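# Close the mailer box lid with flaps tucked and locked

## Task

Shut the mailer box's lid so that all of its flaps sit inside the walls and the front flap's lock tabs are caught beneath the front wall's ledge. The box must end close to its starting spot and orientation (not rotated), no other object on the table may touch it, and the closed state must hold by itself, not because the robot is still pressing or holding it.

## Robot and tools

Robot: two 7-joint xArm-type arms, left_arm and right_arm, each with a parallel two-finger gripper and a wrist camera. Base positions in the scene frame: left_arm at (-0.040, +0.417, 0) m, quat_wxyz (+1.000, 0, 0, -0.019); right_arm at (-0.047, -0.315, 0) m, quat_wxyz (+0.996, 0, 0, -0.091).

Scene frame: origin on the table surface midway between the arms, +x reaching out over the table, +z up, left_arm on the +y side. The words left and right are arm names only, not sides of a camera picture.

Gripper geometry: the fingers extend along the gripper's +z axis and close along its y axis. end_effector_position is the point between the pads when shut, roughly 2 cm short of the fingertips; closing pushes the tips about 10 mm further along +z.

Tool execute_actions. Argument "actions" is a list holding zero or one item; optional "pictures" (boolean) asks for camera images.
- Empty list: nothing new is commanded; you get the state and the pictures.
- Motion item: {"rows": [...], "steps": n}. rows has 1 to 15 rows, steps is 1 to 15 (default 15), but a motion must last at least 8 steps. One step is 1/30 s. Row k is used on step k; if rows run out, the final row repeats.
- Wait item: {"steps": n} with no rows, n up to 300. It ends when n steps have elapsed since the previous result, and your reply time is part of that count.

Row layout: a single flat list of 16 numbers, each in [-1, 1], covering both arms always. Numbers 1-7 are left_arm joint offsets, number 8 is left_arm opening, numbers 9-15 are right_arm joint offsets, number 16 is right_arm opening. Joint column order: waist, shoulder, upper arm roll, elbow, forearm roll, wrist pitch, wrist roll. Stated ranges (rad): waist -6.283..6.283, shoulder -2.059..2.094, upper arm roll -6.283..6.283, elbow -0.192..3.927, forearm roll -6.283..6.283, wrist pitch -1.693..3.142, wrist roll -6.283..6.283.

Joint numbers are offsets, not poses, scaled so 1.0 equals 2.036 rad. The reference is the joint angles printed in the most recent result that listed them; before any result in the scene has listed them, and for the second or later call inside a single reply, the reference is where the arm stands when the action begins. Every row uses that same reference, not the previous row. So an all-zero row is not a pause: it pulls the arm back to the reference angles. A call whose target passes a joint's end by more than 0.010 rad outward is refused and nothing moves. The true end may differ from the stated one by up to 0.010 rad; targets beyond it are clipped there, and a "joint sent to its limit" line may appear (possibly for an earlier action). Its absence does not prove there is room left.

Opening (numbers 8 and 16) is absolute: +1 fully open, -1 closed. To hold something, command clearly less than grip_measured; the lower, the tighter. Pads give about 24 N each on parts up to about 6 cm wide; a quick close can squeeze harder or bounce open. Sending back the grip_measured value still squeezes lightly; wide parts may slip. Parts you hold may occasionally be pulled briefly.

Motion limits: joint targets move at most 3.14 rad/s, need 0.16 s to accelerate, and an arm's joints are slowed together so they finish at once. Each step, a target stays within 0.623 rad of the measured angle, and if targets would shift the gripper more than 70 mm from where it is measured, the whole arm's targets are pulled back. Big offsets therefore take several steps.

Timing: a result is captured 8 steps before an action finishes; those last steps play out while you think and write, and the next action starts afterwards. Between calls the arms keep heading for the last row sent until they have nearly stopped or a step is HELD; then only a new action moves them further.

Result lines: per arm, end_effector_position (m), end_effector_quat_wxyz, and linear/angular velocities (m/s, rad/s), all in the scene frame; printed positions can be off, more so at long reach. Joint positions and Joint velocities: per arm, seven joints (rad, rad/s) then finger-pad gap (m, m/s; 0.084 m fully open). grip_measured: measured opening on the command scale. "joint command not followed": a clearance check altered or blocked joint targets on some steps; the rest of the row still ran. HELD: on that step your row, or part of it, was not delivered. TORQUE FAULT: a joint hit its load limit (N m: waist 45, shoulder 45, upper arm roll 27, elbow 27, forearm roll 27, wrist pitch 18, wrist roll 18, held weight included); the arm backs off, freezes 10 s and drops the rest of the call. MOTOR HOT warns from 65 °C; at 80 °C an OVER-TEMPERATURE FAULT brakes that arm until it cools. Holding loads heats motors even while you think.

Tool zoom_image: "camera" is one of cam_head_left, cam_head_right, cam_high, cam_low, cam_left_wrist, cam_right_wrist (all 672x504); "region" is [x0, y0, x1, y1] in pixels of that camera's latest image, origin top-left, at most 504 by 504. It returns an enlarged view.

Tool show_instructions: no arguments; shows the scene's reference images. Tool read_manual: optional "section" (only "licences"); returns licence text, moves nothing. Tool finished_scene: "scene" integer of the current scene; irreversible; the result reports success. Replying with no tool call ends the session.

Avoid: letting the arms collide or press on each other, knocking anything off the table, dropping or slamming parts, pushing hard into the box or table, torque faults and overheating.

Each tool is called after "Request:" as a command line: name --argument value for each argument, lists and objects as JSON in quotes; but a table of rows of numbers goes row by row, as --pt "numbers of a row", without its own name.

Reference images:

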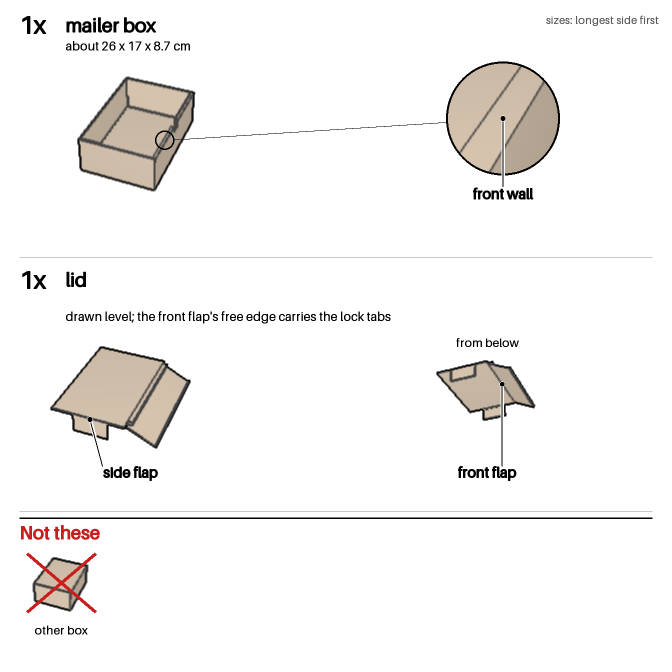

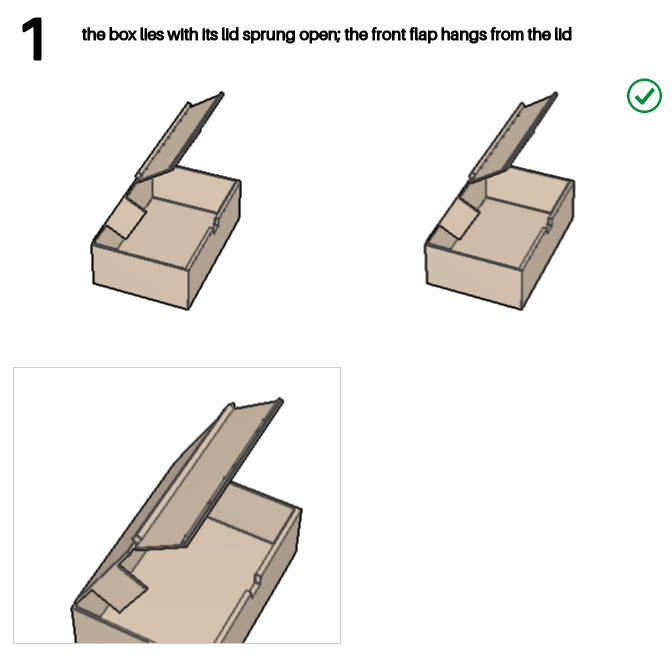

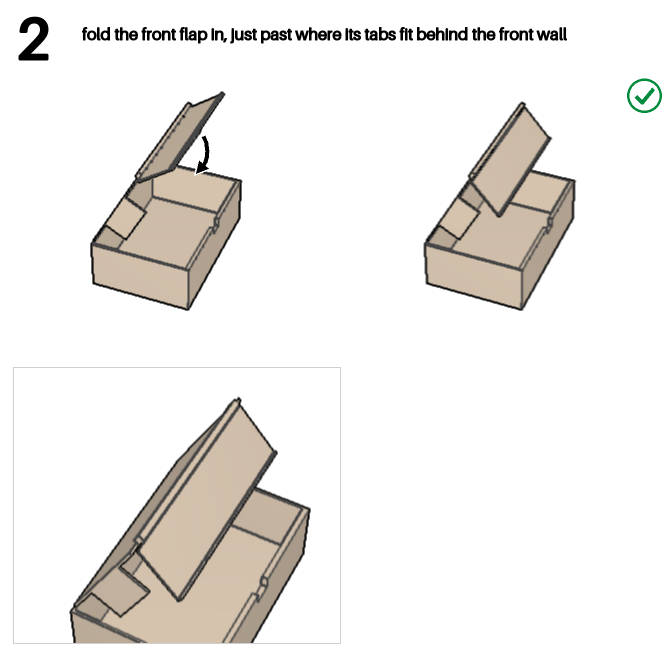

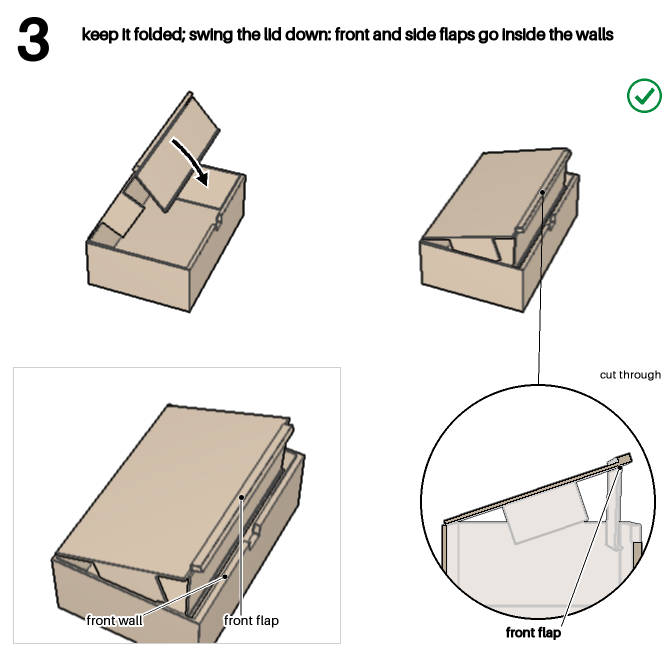

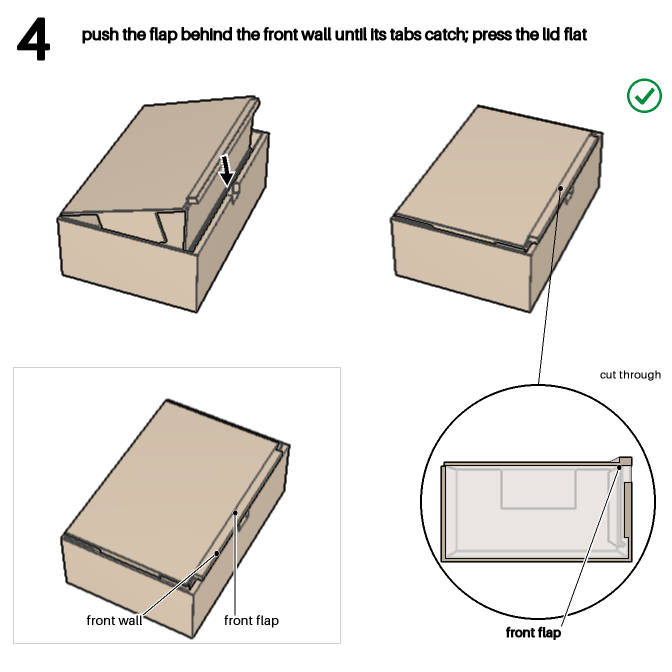

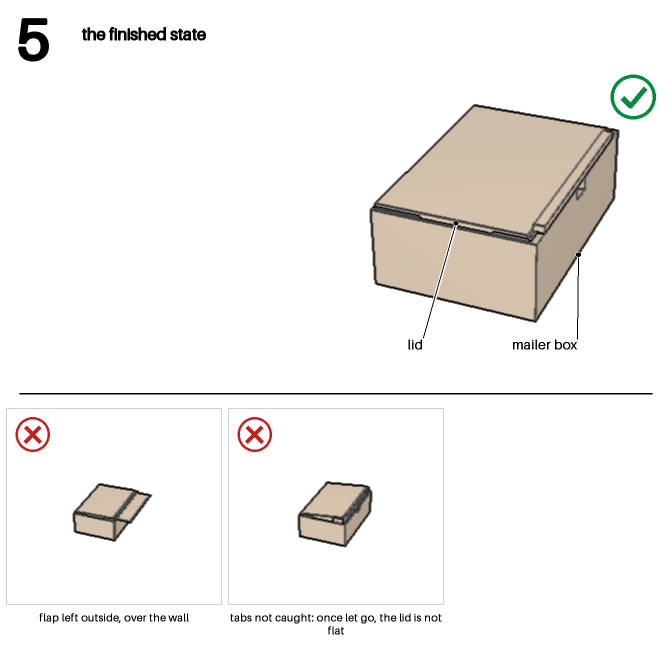

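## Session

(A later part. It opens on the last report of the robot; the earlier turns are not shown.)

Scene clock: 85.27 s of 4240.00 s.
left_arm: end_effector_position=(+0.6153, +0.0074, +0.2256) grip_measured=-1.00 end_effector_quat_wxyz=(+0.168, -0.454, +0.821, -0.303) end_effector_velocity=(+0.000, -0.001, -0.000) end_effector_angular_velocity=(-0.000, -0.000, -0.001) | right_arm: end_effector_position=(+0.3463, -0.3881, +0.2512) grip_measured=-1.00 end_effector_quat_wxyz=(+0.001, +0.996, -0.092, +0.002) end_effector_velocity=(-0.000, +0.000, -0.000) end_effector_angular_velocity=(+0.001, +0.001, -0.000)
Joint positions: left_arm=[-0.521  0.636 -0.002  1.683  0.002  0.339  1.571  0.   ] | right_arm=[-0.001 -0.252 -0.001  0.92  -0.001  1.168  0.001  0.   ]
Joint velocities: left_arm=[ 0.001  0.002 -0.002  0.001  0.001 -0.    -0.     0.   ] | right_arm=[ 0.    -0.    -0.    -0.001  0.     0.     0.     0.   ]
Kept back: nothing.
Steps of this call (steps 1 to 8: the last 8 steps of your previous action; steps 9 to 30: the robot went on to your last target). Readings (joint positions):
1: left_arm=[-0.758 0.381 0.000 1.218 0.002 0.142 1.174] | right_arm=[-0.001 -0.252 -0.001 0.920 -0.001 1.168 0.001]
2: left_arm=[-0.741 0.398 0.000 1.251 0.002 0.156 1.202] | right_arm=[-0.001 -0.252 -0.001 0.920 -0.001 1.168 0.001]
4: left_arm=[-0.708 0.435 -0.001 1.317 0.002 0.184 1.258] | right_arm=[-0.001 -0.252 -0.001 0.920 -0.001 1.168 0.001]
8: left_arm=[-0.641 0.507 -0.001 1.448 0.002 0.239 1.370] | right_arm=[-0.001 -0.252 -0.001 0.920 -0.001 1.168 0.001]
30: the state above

Request:
execute_actions --actions '[{"rows":[[0,0.1,0,0,0,0,0,-1,0,0,0,0,0,0,0,-1]]}]'

Request:
execute_actions --actions '[{"rows":[[-0.006,0,0,0,0,0,0,-1,0,0,0,0,0,0,0,-1],[-0.01,0,0,0,0,0,0,-1,0,0,0,0,0,0,0,-1],[-0.013,0,0,0,0,0,0,-1,0,0,0,0,0,0,0,-1],[-0.016,0,0,0,0,0,0,-1,0,0,0,0,0,0,0,-1],[-0.019,0,0,0,0,0,0,-1,0,0,0,0,0,0,0,-1],[-0.022,0,0,0,0,0,0,-1,0,0,0,0,0,0,0,-1],[-0.025,0,0,0,0,0,0,-1,0,0,0,0,0,0,0,-1],[-0.028,0,0,0,0,0,0,-1,0,0,0,0,0,0,0,-1]]}]'

Request:
execute_actions --actions '[{"steps":15}]' --pictures true

Scene clock: 86.03 s of 4240.00 s.
left_arm: end_effector_position=(+0.6078, +0.0122, +0.1459) grip_measured=-1.00 end_effector_quat_wxyz=(+0.144, -0.462, +0.836, -0.260) end_effector_velocity=(-0.081, +0.052, -0.501) end_effector_angular_velocity=(+0.367, +0.584, +0.000) | right_arm: end_effector_position=(+0.3463, -0.3881, +0.2512) grip_measured=-1.00 end_effector_quat_wxyz=(+0.001, +0.996, -0.092, +0.002) end_effector_velocity=(-0.000, +0.001, -0.000) end_effector_angular_velocity=(+0.001, +0.002, +0.001)
Joint positions: left_arm=[-0.521  0.738 -0.001  1.681  0.002  0.34   1.571  0.   ] | right_arm=[-0.001 -0.252 -0.001  0.92  -0.001  1.168  0.001  0.   ]
Joint velocities: left_arm=[ 0.     0.606  0.002 -0.067  0.     0.018  0.001  0.   ] | right_arm=[0.002 0.001 0.    0.    0.    0.001 0.    0.   ]
Steps of this call (steps 1 to 15: the robot went on to your last target; step 16: nothing new was sent; steps 17 to 23: the first 7 steps of this action). Readings (joint positions):
17: left_arm=[-0.520 0.636 -0.001 1.683 0.002 0.339 1.571] | right_arm=[-0.001 -0.252 -0.001 0.920 -0.001 1.168 0.001]
18: left_arm=[-0.520 0.641 -0.002 1.685 0.002 0.339 1.571] | right_arm=[-0.001 -0.252 -0.001 0.920 -0.001 1.168 0.001]
20: left_arm=[-0.521 0.672 -0.002 1.690 0.002 0.337 1.571] | right_arm=[-0.001 -0.252 -0.001 0.920 -0.001 1.168 0.001]
23: the state above

Scene clock: 86.53 s of 4240.00 s.
left_arm: end_effector_position=(+0.5830, +0.0016, +0.0726) grip_measured=-1.00 end_effector_quat_wxyz=(+0.118, -0.456, +0.854, -0.221) end_effector_velocity=(-0.103, -0.134, -0.023) end_effector_angular_velocity=(+0.007, +0.046, -0.221) | right_arm: end_effector_position=(+0.3463, -0.3881, +0.2512) grip_measured=-1.00 end_effector_quat_wxyz=(+0.001, +0.996, -0.092, +0.002) end_effector_velocity=(+0.000, -0.000, +0.000) end_effector_angular_velocity=(-0.001, -0.001, +0.000)
Joint positions: left_arm=[-0.55   0.835 -0.002  1.682  0.003  0.34   1.571  0.   ] | right_arm=[-0.001 -0.252 -0.001  0.92  -0.001  1.168  0.001  0.   ]
Joint velocities: left_arm=[-0.202  0.016 -0.027 -0.02   0.001  0.006 -0.001  0.   ] | right_arm=[-0.    -0.001  0.    -0.    -0.    -0.    -0.     0.   ]
Steps of this call (steps 1 to 8: the last 8 steps of your previous action; steps 9 to 15: the first 7 steps of this action, its rows measured from where the robot was after step 8). Readings (joint positions):
8: left_arm=[-0.521 0.838 -0.001 1.680 0.002 0.340 1.571] | right_arm=[-0.001 -0.252 -0.001 0.920 -0.001 1.168 0.001]
9: left_arm=[-0.521 0.838 -0.001 1.681 0.002 0.340 1.571] | right_arm=[-0.001 -0.252 -0.001 0.920 -0.001 1.168 0.001]
10: left_arm=[-0.522 0.837 -0.001 1.683 0.002 0.339 1.571] | right_arm=[-0.001 -0.252 -0.001 0.920 -0.001 1.168 0.001]
12: left_arm=[-0.531 0.835 0.001 1.683 0.002 0.339 1.571] | right_arm=[-0.001 -0.252 -0.001 0.920 -0.001 1.168 0.001]
15: the state above

Scene clock: 87.03 s of 4240.00 s.
left_arm: end_effector_position=(+0.5706, -0.0145, +0.0701) grip_measured=-1.00 end_effector_quat_wxyz=(+0.114, -0.444, +0.861, -0.221) end_effector_velocity=(-0.003, -0.005, +0.000) end_effector_angular_velocity=(-0.003, +0.001, -0.007) | right_arm: end_effector_position=(+0.3463, -0.3881, +0.2512) grip_measured=-1.00 end_effector_quat_wxyz=(+0.001, +0.996, -0.092, +0.002) end_effector_velocity=(-0.000, -0.001, +0.000) end_effector_angular_velocity=(-0.001, -0.000, -0.001)
Joint positions: left_arm=[-0.577  0.838 -0.001  1.68   0.002  0.34   1.571  0.   ] | right_arm=[-0.001 -0.252 -0.001  0.92  -0.001  1.168  0.001  0.   ]
Joint velocities: left_arm=[-0.004  0.    -0.004  0.001 -0.    -0.001  0.001  0.   ] | right_arm=[-0.001 -0.001 -0.     0.001 -0.001  0.001  0.001  0.   ]
Kept back: nothing.
Steps of this call (steps 1 to 8: the last 8 steps of your previous action; steps 9 to 15: the robot went on to your last target). Readings (joint positions):
1: left_arm=[-0.556 0.836 -0.002 1.681 0.003 0.340 1.571] | right_arm=[-0.001 -0.252 -0.001 0.920 -0.001 1.168 0.001]
2: left_arm=[-0.562 0.836 -0.002 1.681 0.003 0.340 1.571] | right_arm=[-0.001 -0.252 -0.001 0.920 -0.001 1.168 0.001]
4: left_arm=[-0.572 0.837 -0.003 1.680 0.003 0.340 1.571] | right_arm=[-0.001 -0.252 -0.001 0.920 -0.001 1.168 0.001]
8: left_arm=[-0.577 0.837 -0.002 1.680 0.003 0.340 1.571] | right_arm=[-0.001 -0.252 -0.001 0.920 -0.001 1.168 0.001]
15: the state above

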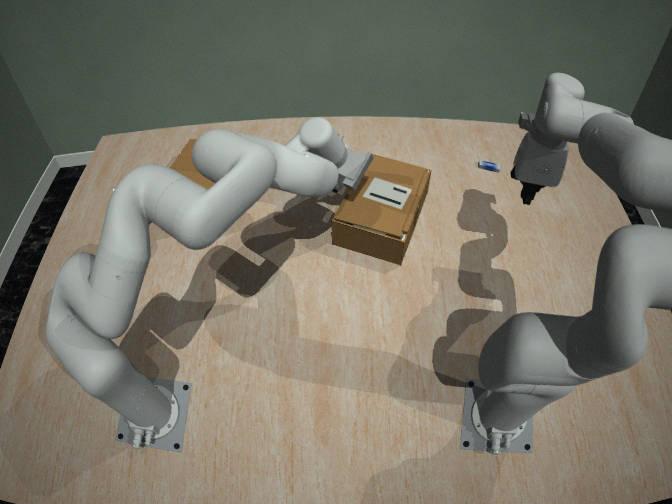

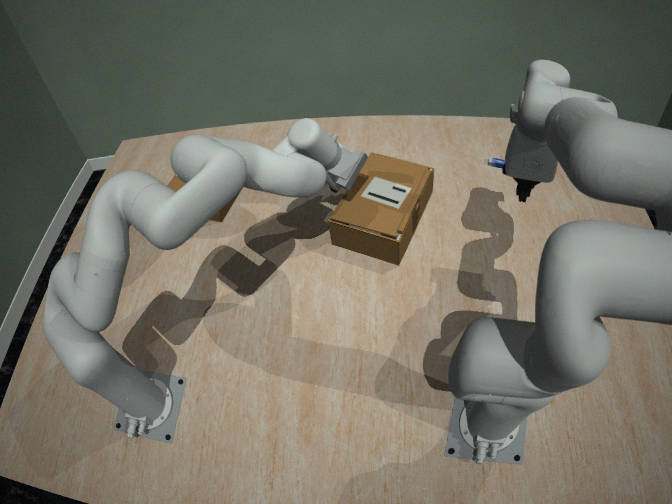

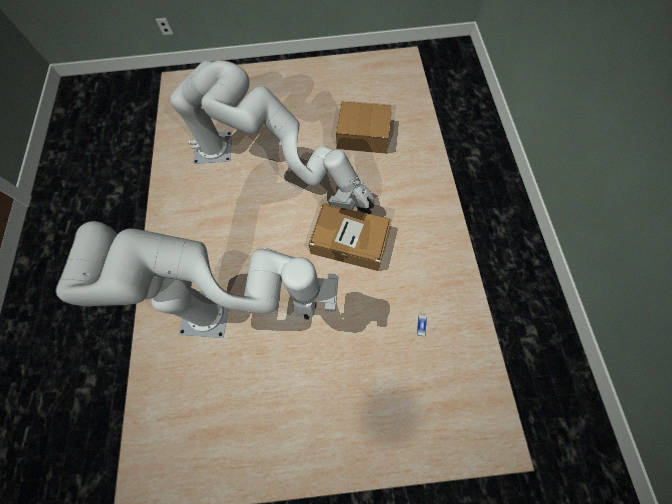

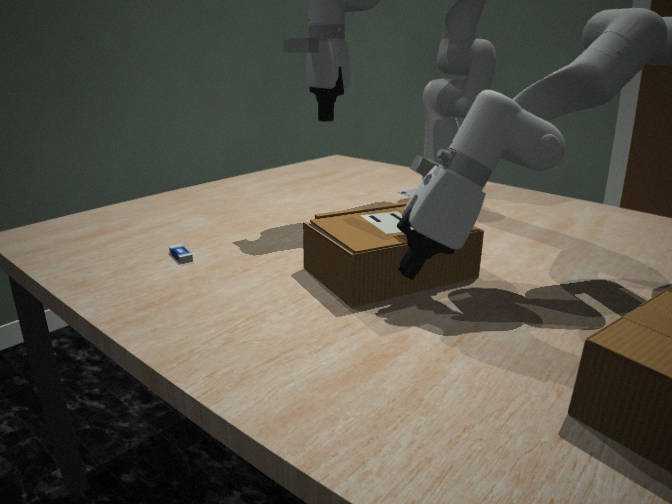

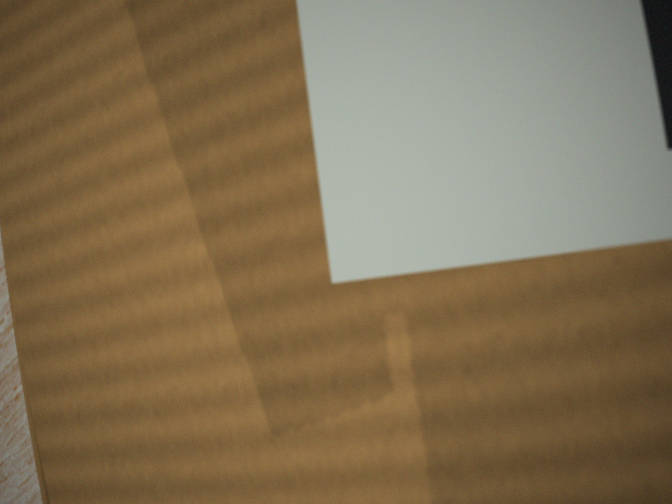

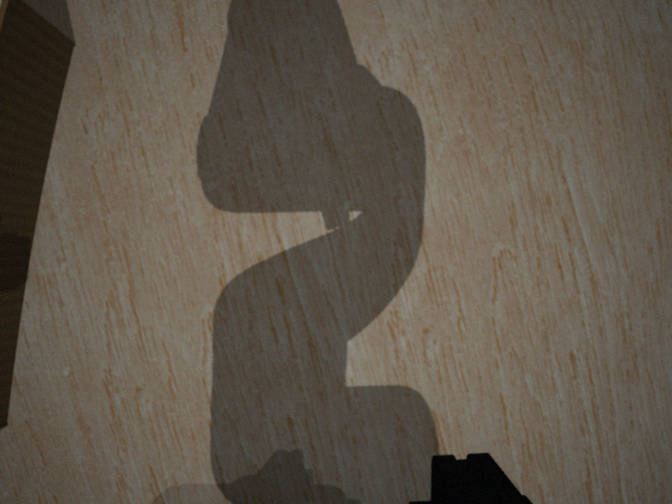

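Request:
execute_actions --actions '[{"rows":[[0.015,0.098,0,0.18,0,0.083,0,-1,0,0,0,0,0,0,0,-1]]}]'

Request:
execute_actions --actions '[{"rows":[[-0.006,0,0,0,0,0,0,-1,0,0,0,0,0,0,0,-1],[-0.01,0,0,0,0,0,0,-1,0,0,0,0,0,0,0,-1],[-0.013,0,0,0,0,0,0,-1,0,0,0,0,0,0,0,-1],[-0.016,0,0,0,0,0,0,-1,0,0,0,0,0,0,0,-1],[-0.018,0,0,0,0,0,0,-1,0,0,0,0,0,0,0,-1]]}]'

Request:
execute_actions --actions '[{"rows":[[0.02,0,0,0,0,0,0,-1,0,0,0,0,0,0,0,-1]]}]' --pictures true

Scene clock: 87.80 s of 4240.00 s.
left_arm: end_effector_position=(+0.6085, -0.0229, +0.0712) grip_measured=-1.00 end_effector_quat_wxyz=(+0.117, -0.453, +0.856, -0.220) end_effector_velocity=(+0.251, +0.013, -0.019) end_effector_angular_velocity=(+0.030, -0.008, +0.189) | right_arm: end_effector_position=(+0.3463, -0.3881, +0.2512) grip_measured=-1.00 end_effector_quat_wxyz=(+0.001, +0.996, -0.092, +0.002) end_effector_velocity=(-0.000, -0.000, -0.000) end_effector_angular_velocity=(-0.000, +0.001, -0.001)
Joint positions: left_arm=[-0.558  0.97  -0.002  1.925  0.002  0.452  1.571  0.   ] | right_arm=[-0.001 -0.252 -0.001  0.92  -0.001  1.168  0.001  0.   ]
Joint velocities: left_arm=[ 0.162  0.889  0.039  1.58  -0.004  0.701  0.     0.   ] | right_arm=[-0.     0.001  0.    -0.    -0.    -0.     0.001  0.   ]
Steps of this call (steps 1 to 15: the robot went on to your last target; step 16: nothing new was sent; steps 17 to 23: the first 7 steps of this action). Readings (joint positions):
17: left_arm=[-0.578 0.838 -0.001 1.681 0.002 0.341 1.571] | right_arm=[-0.001 -0.252 -0.001 0.920 -0.001 1.168 0.001]
18: left_arm=[-0.577 0.842 -0.002 1.688 0.002 0.345 1.571] | right_arm=[-0.001 -0.252 -0.001 0.920 -0.001 1.168 0.001]
20: left_arm=[-0.573 0.873 -0.003 1.747 0.003 0.373 1.571] | right_arm=[-0.001 -0.252 -0.001 0.920 -0.001 1.168 0.001]
23: the state above

Scene clock: 88.30 s of 4240.00 s.
left_arm: end_effector_position=(+0.6118, -0.0419, +0.0701) grip_measured=-1.00 end_effector_quat_wxyz=(+0.114, -0.446, +0.860, -0.220) end_effector_velocity=(-0.081, -0.114, -0.002) end_effector_angular_velocity=(-0.023, +0.019, -0.168) | right_arm: end_effector_position=(+0.3463, -0.3881, +0.2512) grip_measured=-1.00 end_effector_quat_wxyz=(+0.001, +0.996, -0.092, +0.002) end_effector_velocity=(-0.000, -0.001, +0.000) end_effector_angular_velocity=(-0.000, -0.001, -0.002)
Joint positions: left_arm=[-0.575  1.035 -0.002  2.043  0.003  0.508  1.571  0.   ] | right_arm=[-0.001 -0.252 -0.001  0.92  -0.001  1.168  0.001  0.   ]
Joint velocities: left_arm=[-0.15   0.001 -0.036 -0.001  0.001 -0.     0.     0.   ] | right_arm=[-0.002 -0.001  0.     0.    -0.     0.    -0.     0.   ]
Steps of this call (steps 1 to 8: the last 8 steps of your previous action; steps 9 to 15: the first 7 steps of this action, its rows measured from where the robot was after step 8). Readings (joint positions):
8: left_arm=[-0.548 1.035 -0.002 2.044 0.002 0.508 1.571] | right_arm=[-0.001 -0.252 -0.001 0.920 -0.001 1.168 0.001]
9: left_arm=[-0.548 1.035 -0.002 2.045 0.002 0.508 1.571] | right_arm=[-0.001 -0.252 -0.001 0.920 -0.001 1.168 0.001]
10: left_arm=[-0.550 1.035 -0.002 2.045 0.002 0.508 1.571] | right_arm=[-0.001 -0.252 -0.001 0.920 -0.001 1.168 0.001]
12: left_arm=[-0.557 1.035 -0.000 2.044 0.002 0.508 1.571] | right_arm=[-0.001 -0.252 -0.001 0.920 -0.001 1.168 0.001]
15: the state above

Scene clock: 88.80 s of 4240.00 s.
left_arm: end_effector_position=(+0.6274, -0.0190, +0.0700) grip_measured=-1.00 end_effector_quat_wxyz=(+0.119, -0.460, +0.853, -0.217) end_effector_velocity=(+0.054, +0.082, -0.000) end_effector_angular_velocity=(+0.021, -0.012, +0.119) | right_arm: end_effector_position=(+0.3463, -0.3881, +0.2512) grip_measured=-1.00 end_effector_quat_wxyz=(+0.001, +0.996, -0.092, +0.002) end_effector_velocity=(+0.001, +0.000, -0.000) end_effector_angular_velocity=(-0.000, -0.001, +0.001)
Joint positions: left_arm=[-0.544  1.035  0.002  2.043  0.002  0.508  1.571  0.   ] | right_arm=[-0.001 -0.252 -0.001  0.92  -0.001  1.168  0.001  0.   ]
Joint velocities: left_arm=[ 0.102  0.     0.03   0.    -0.001  0.001 -0.001  0.   ] | right_arm=[ 0.001  0.001 -0.    -0.    -0.    -0.002  0.     0.   ]
Steps of this call (steps 1 to 8: the last 8 steps of your previous action; steps 9 to 15: the first 7 steps of this action, its rows measured from where the robot was after step 8). Readings (joint positions):
8: left_arm=[-0.583 1.035 -0.001 2.043 0.002 0.508 1.571] | right_arm=[-0.001 -0.252 -0.001 0.920 -0.001 1.168 0.001]
9: left_arm=[-0.583 1.035 -0.001 2.043 0.002 0.508 1.571] | right_arm=[-0.001 -0.252 -0.001 0.920 -0.001 1.168 0.001]
10: left_arm=[-0.580 1.035 -0.003 2.043 0.003 0.508 1.571] | right_arm=[-0.001 -0.252 -0.001 0.920 -0.001 1.168 0.001]
12: left_arm=[-0.564 1.035 -0.005 2.043 0.003 0.508 1.571] | right_arm=[-0.001 -0.252 -0.001 0.920 -0.001 1.168 0.001]
15: the state above

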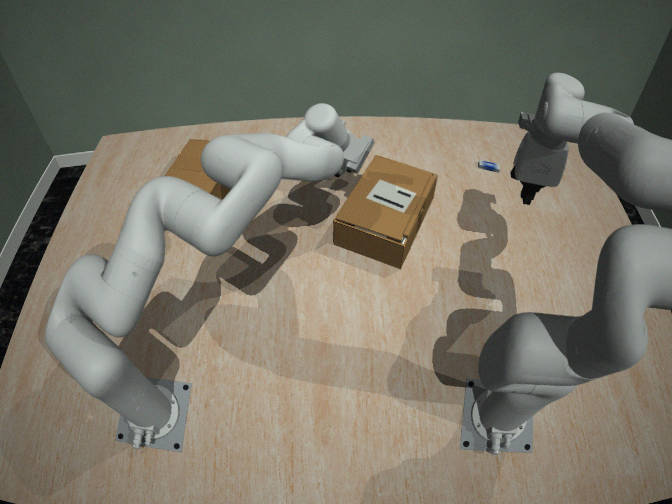

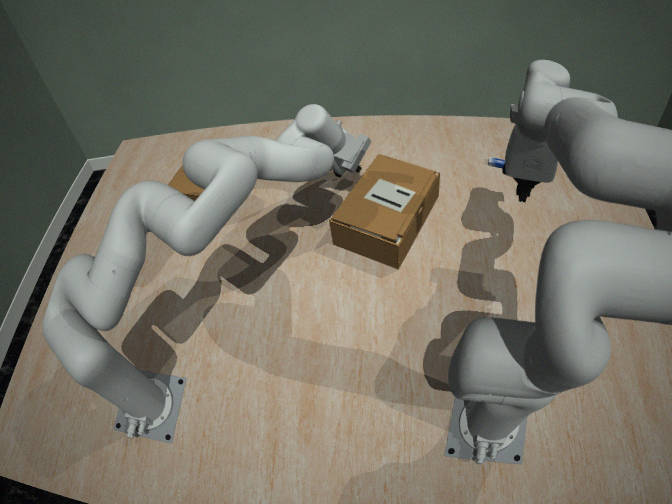

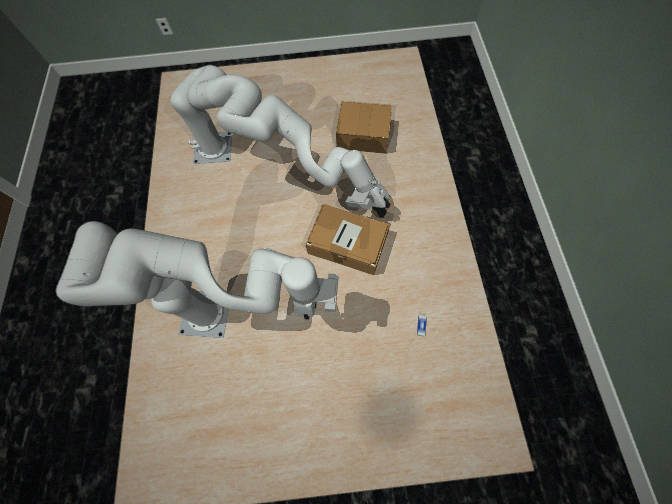

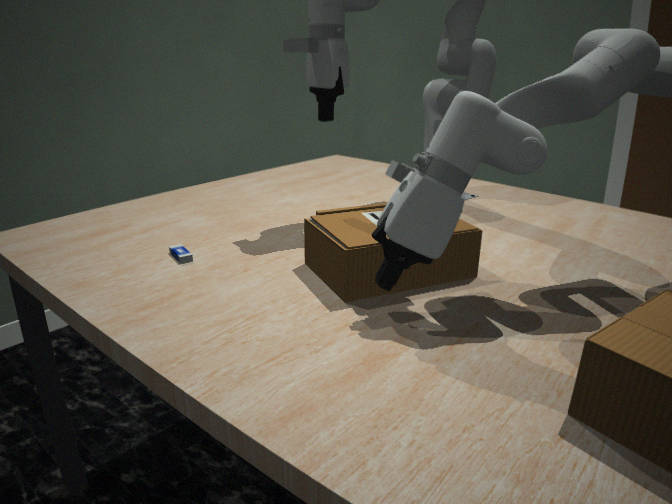

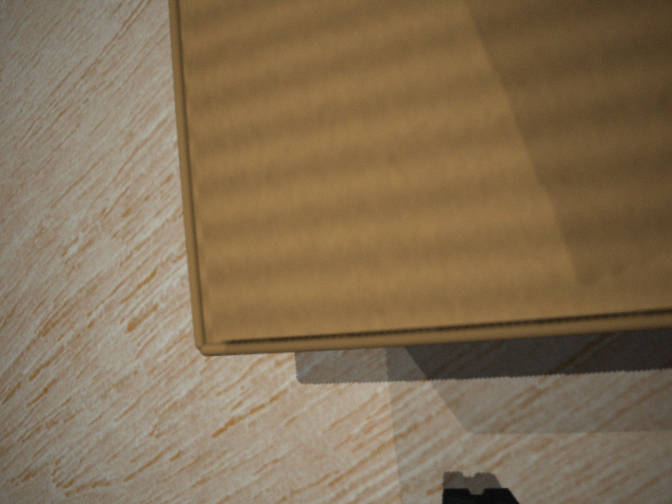

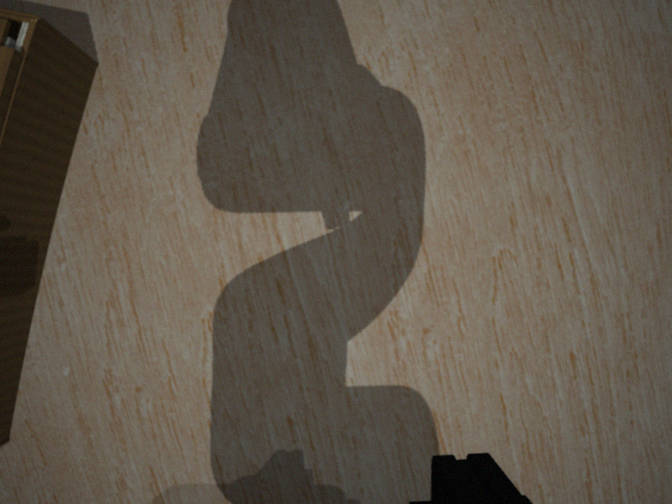

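Within ~1.7 cm and 2°.

Request:
finished_scene --scene 1

The scene is finished: the task was done.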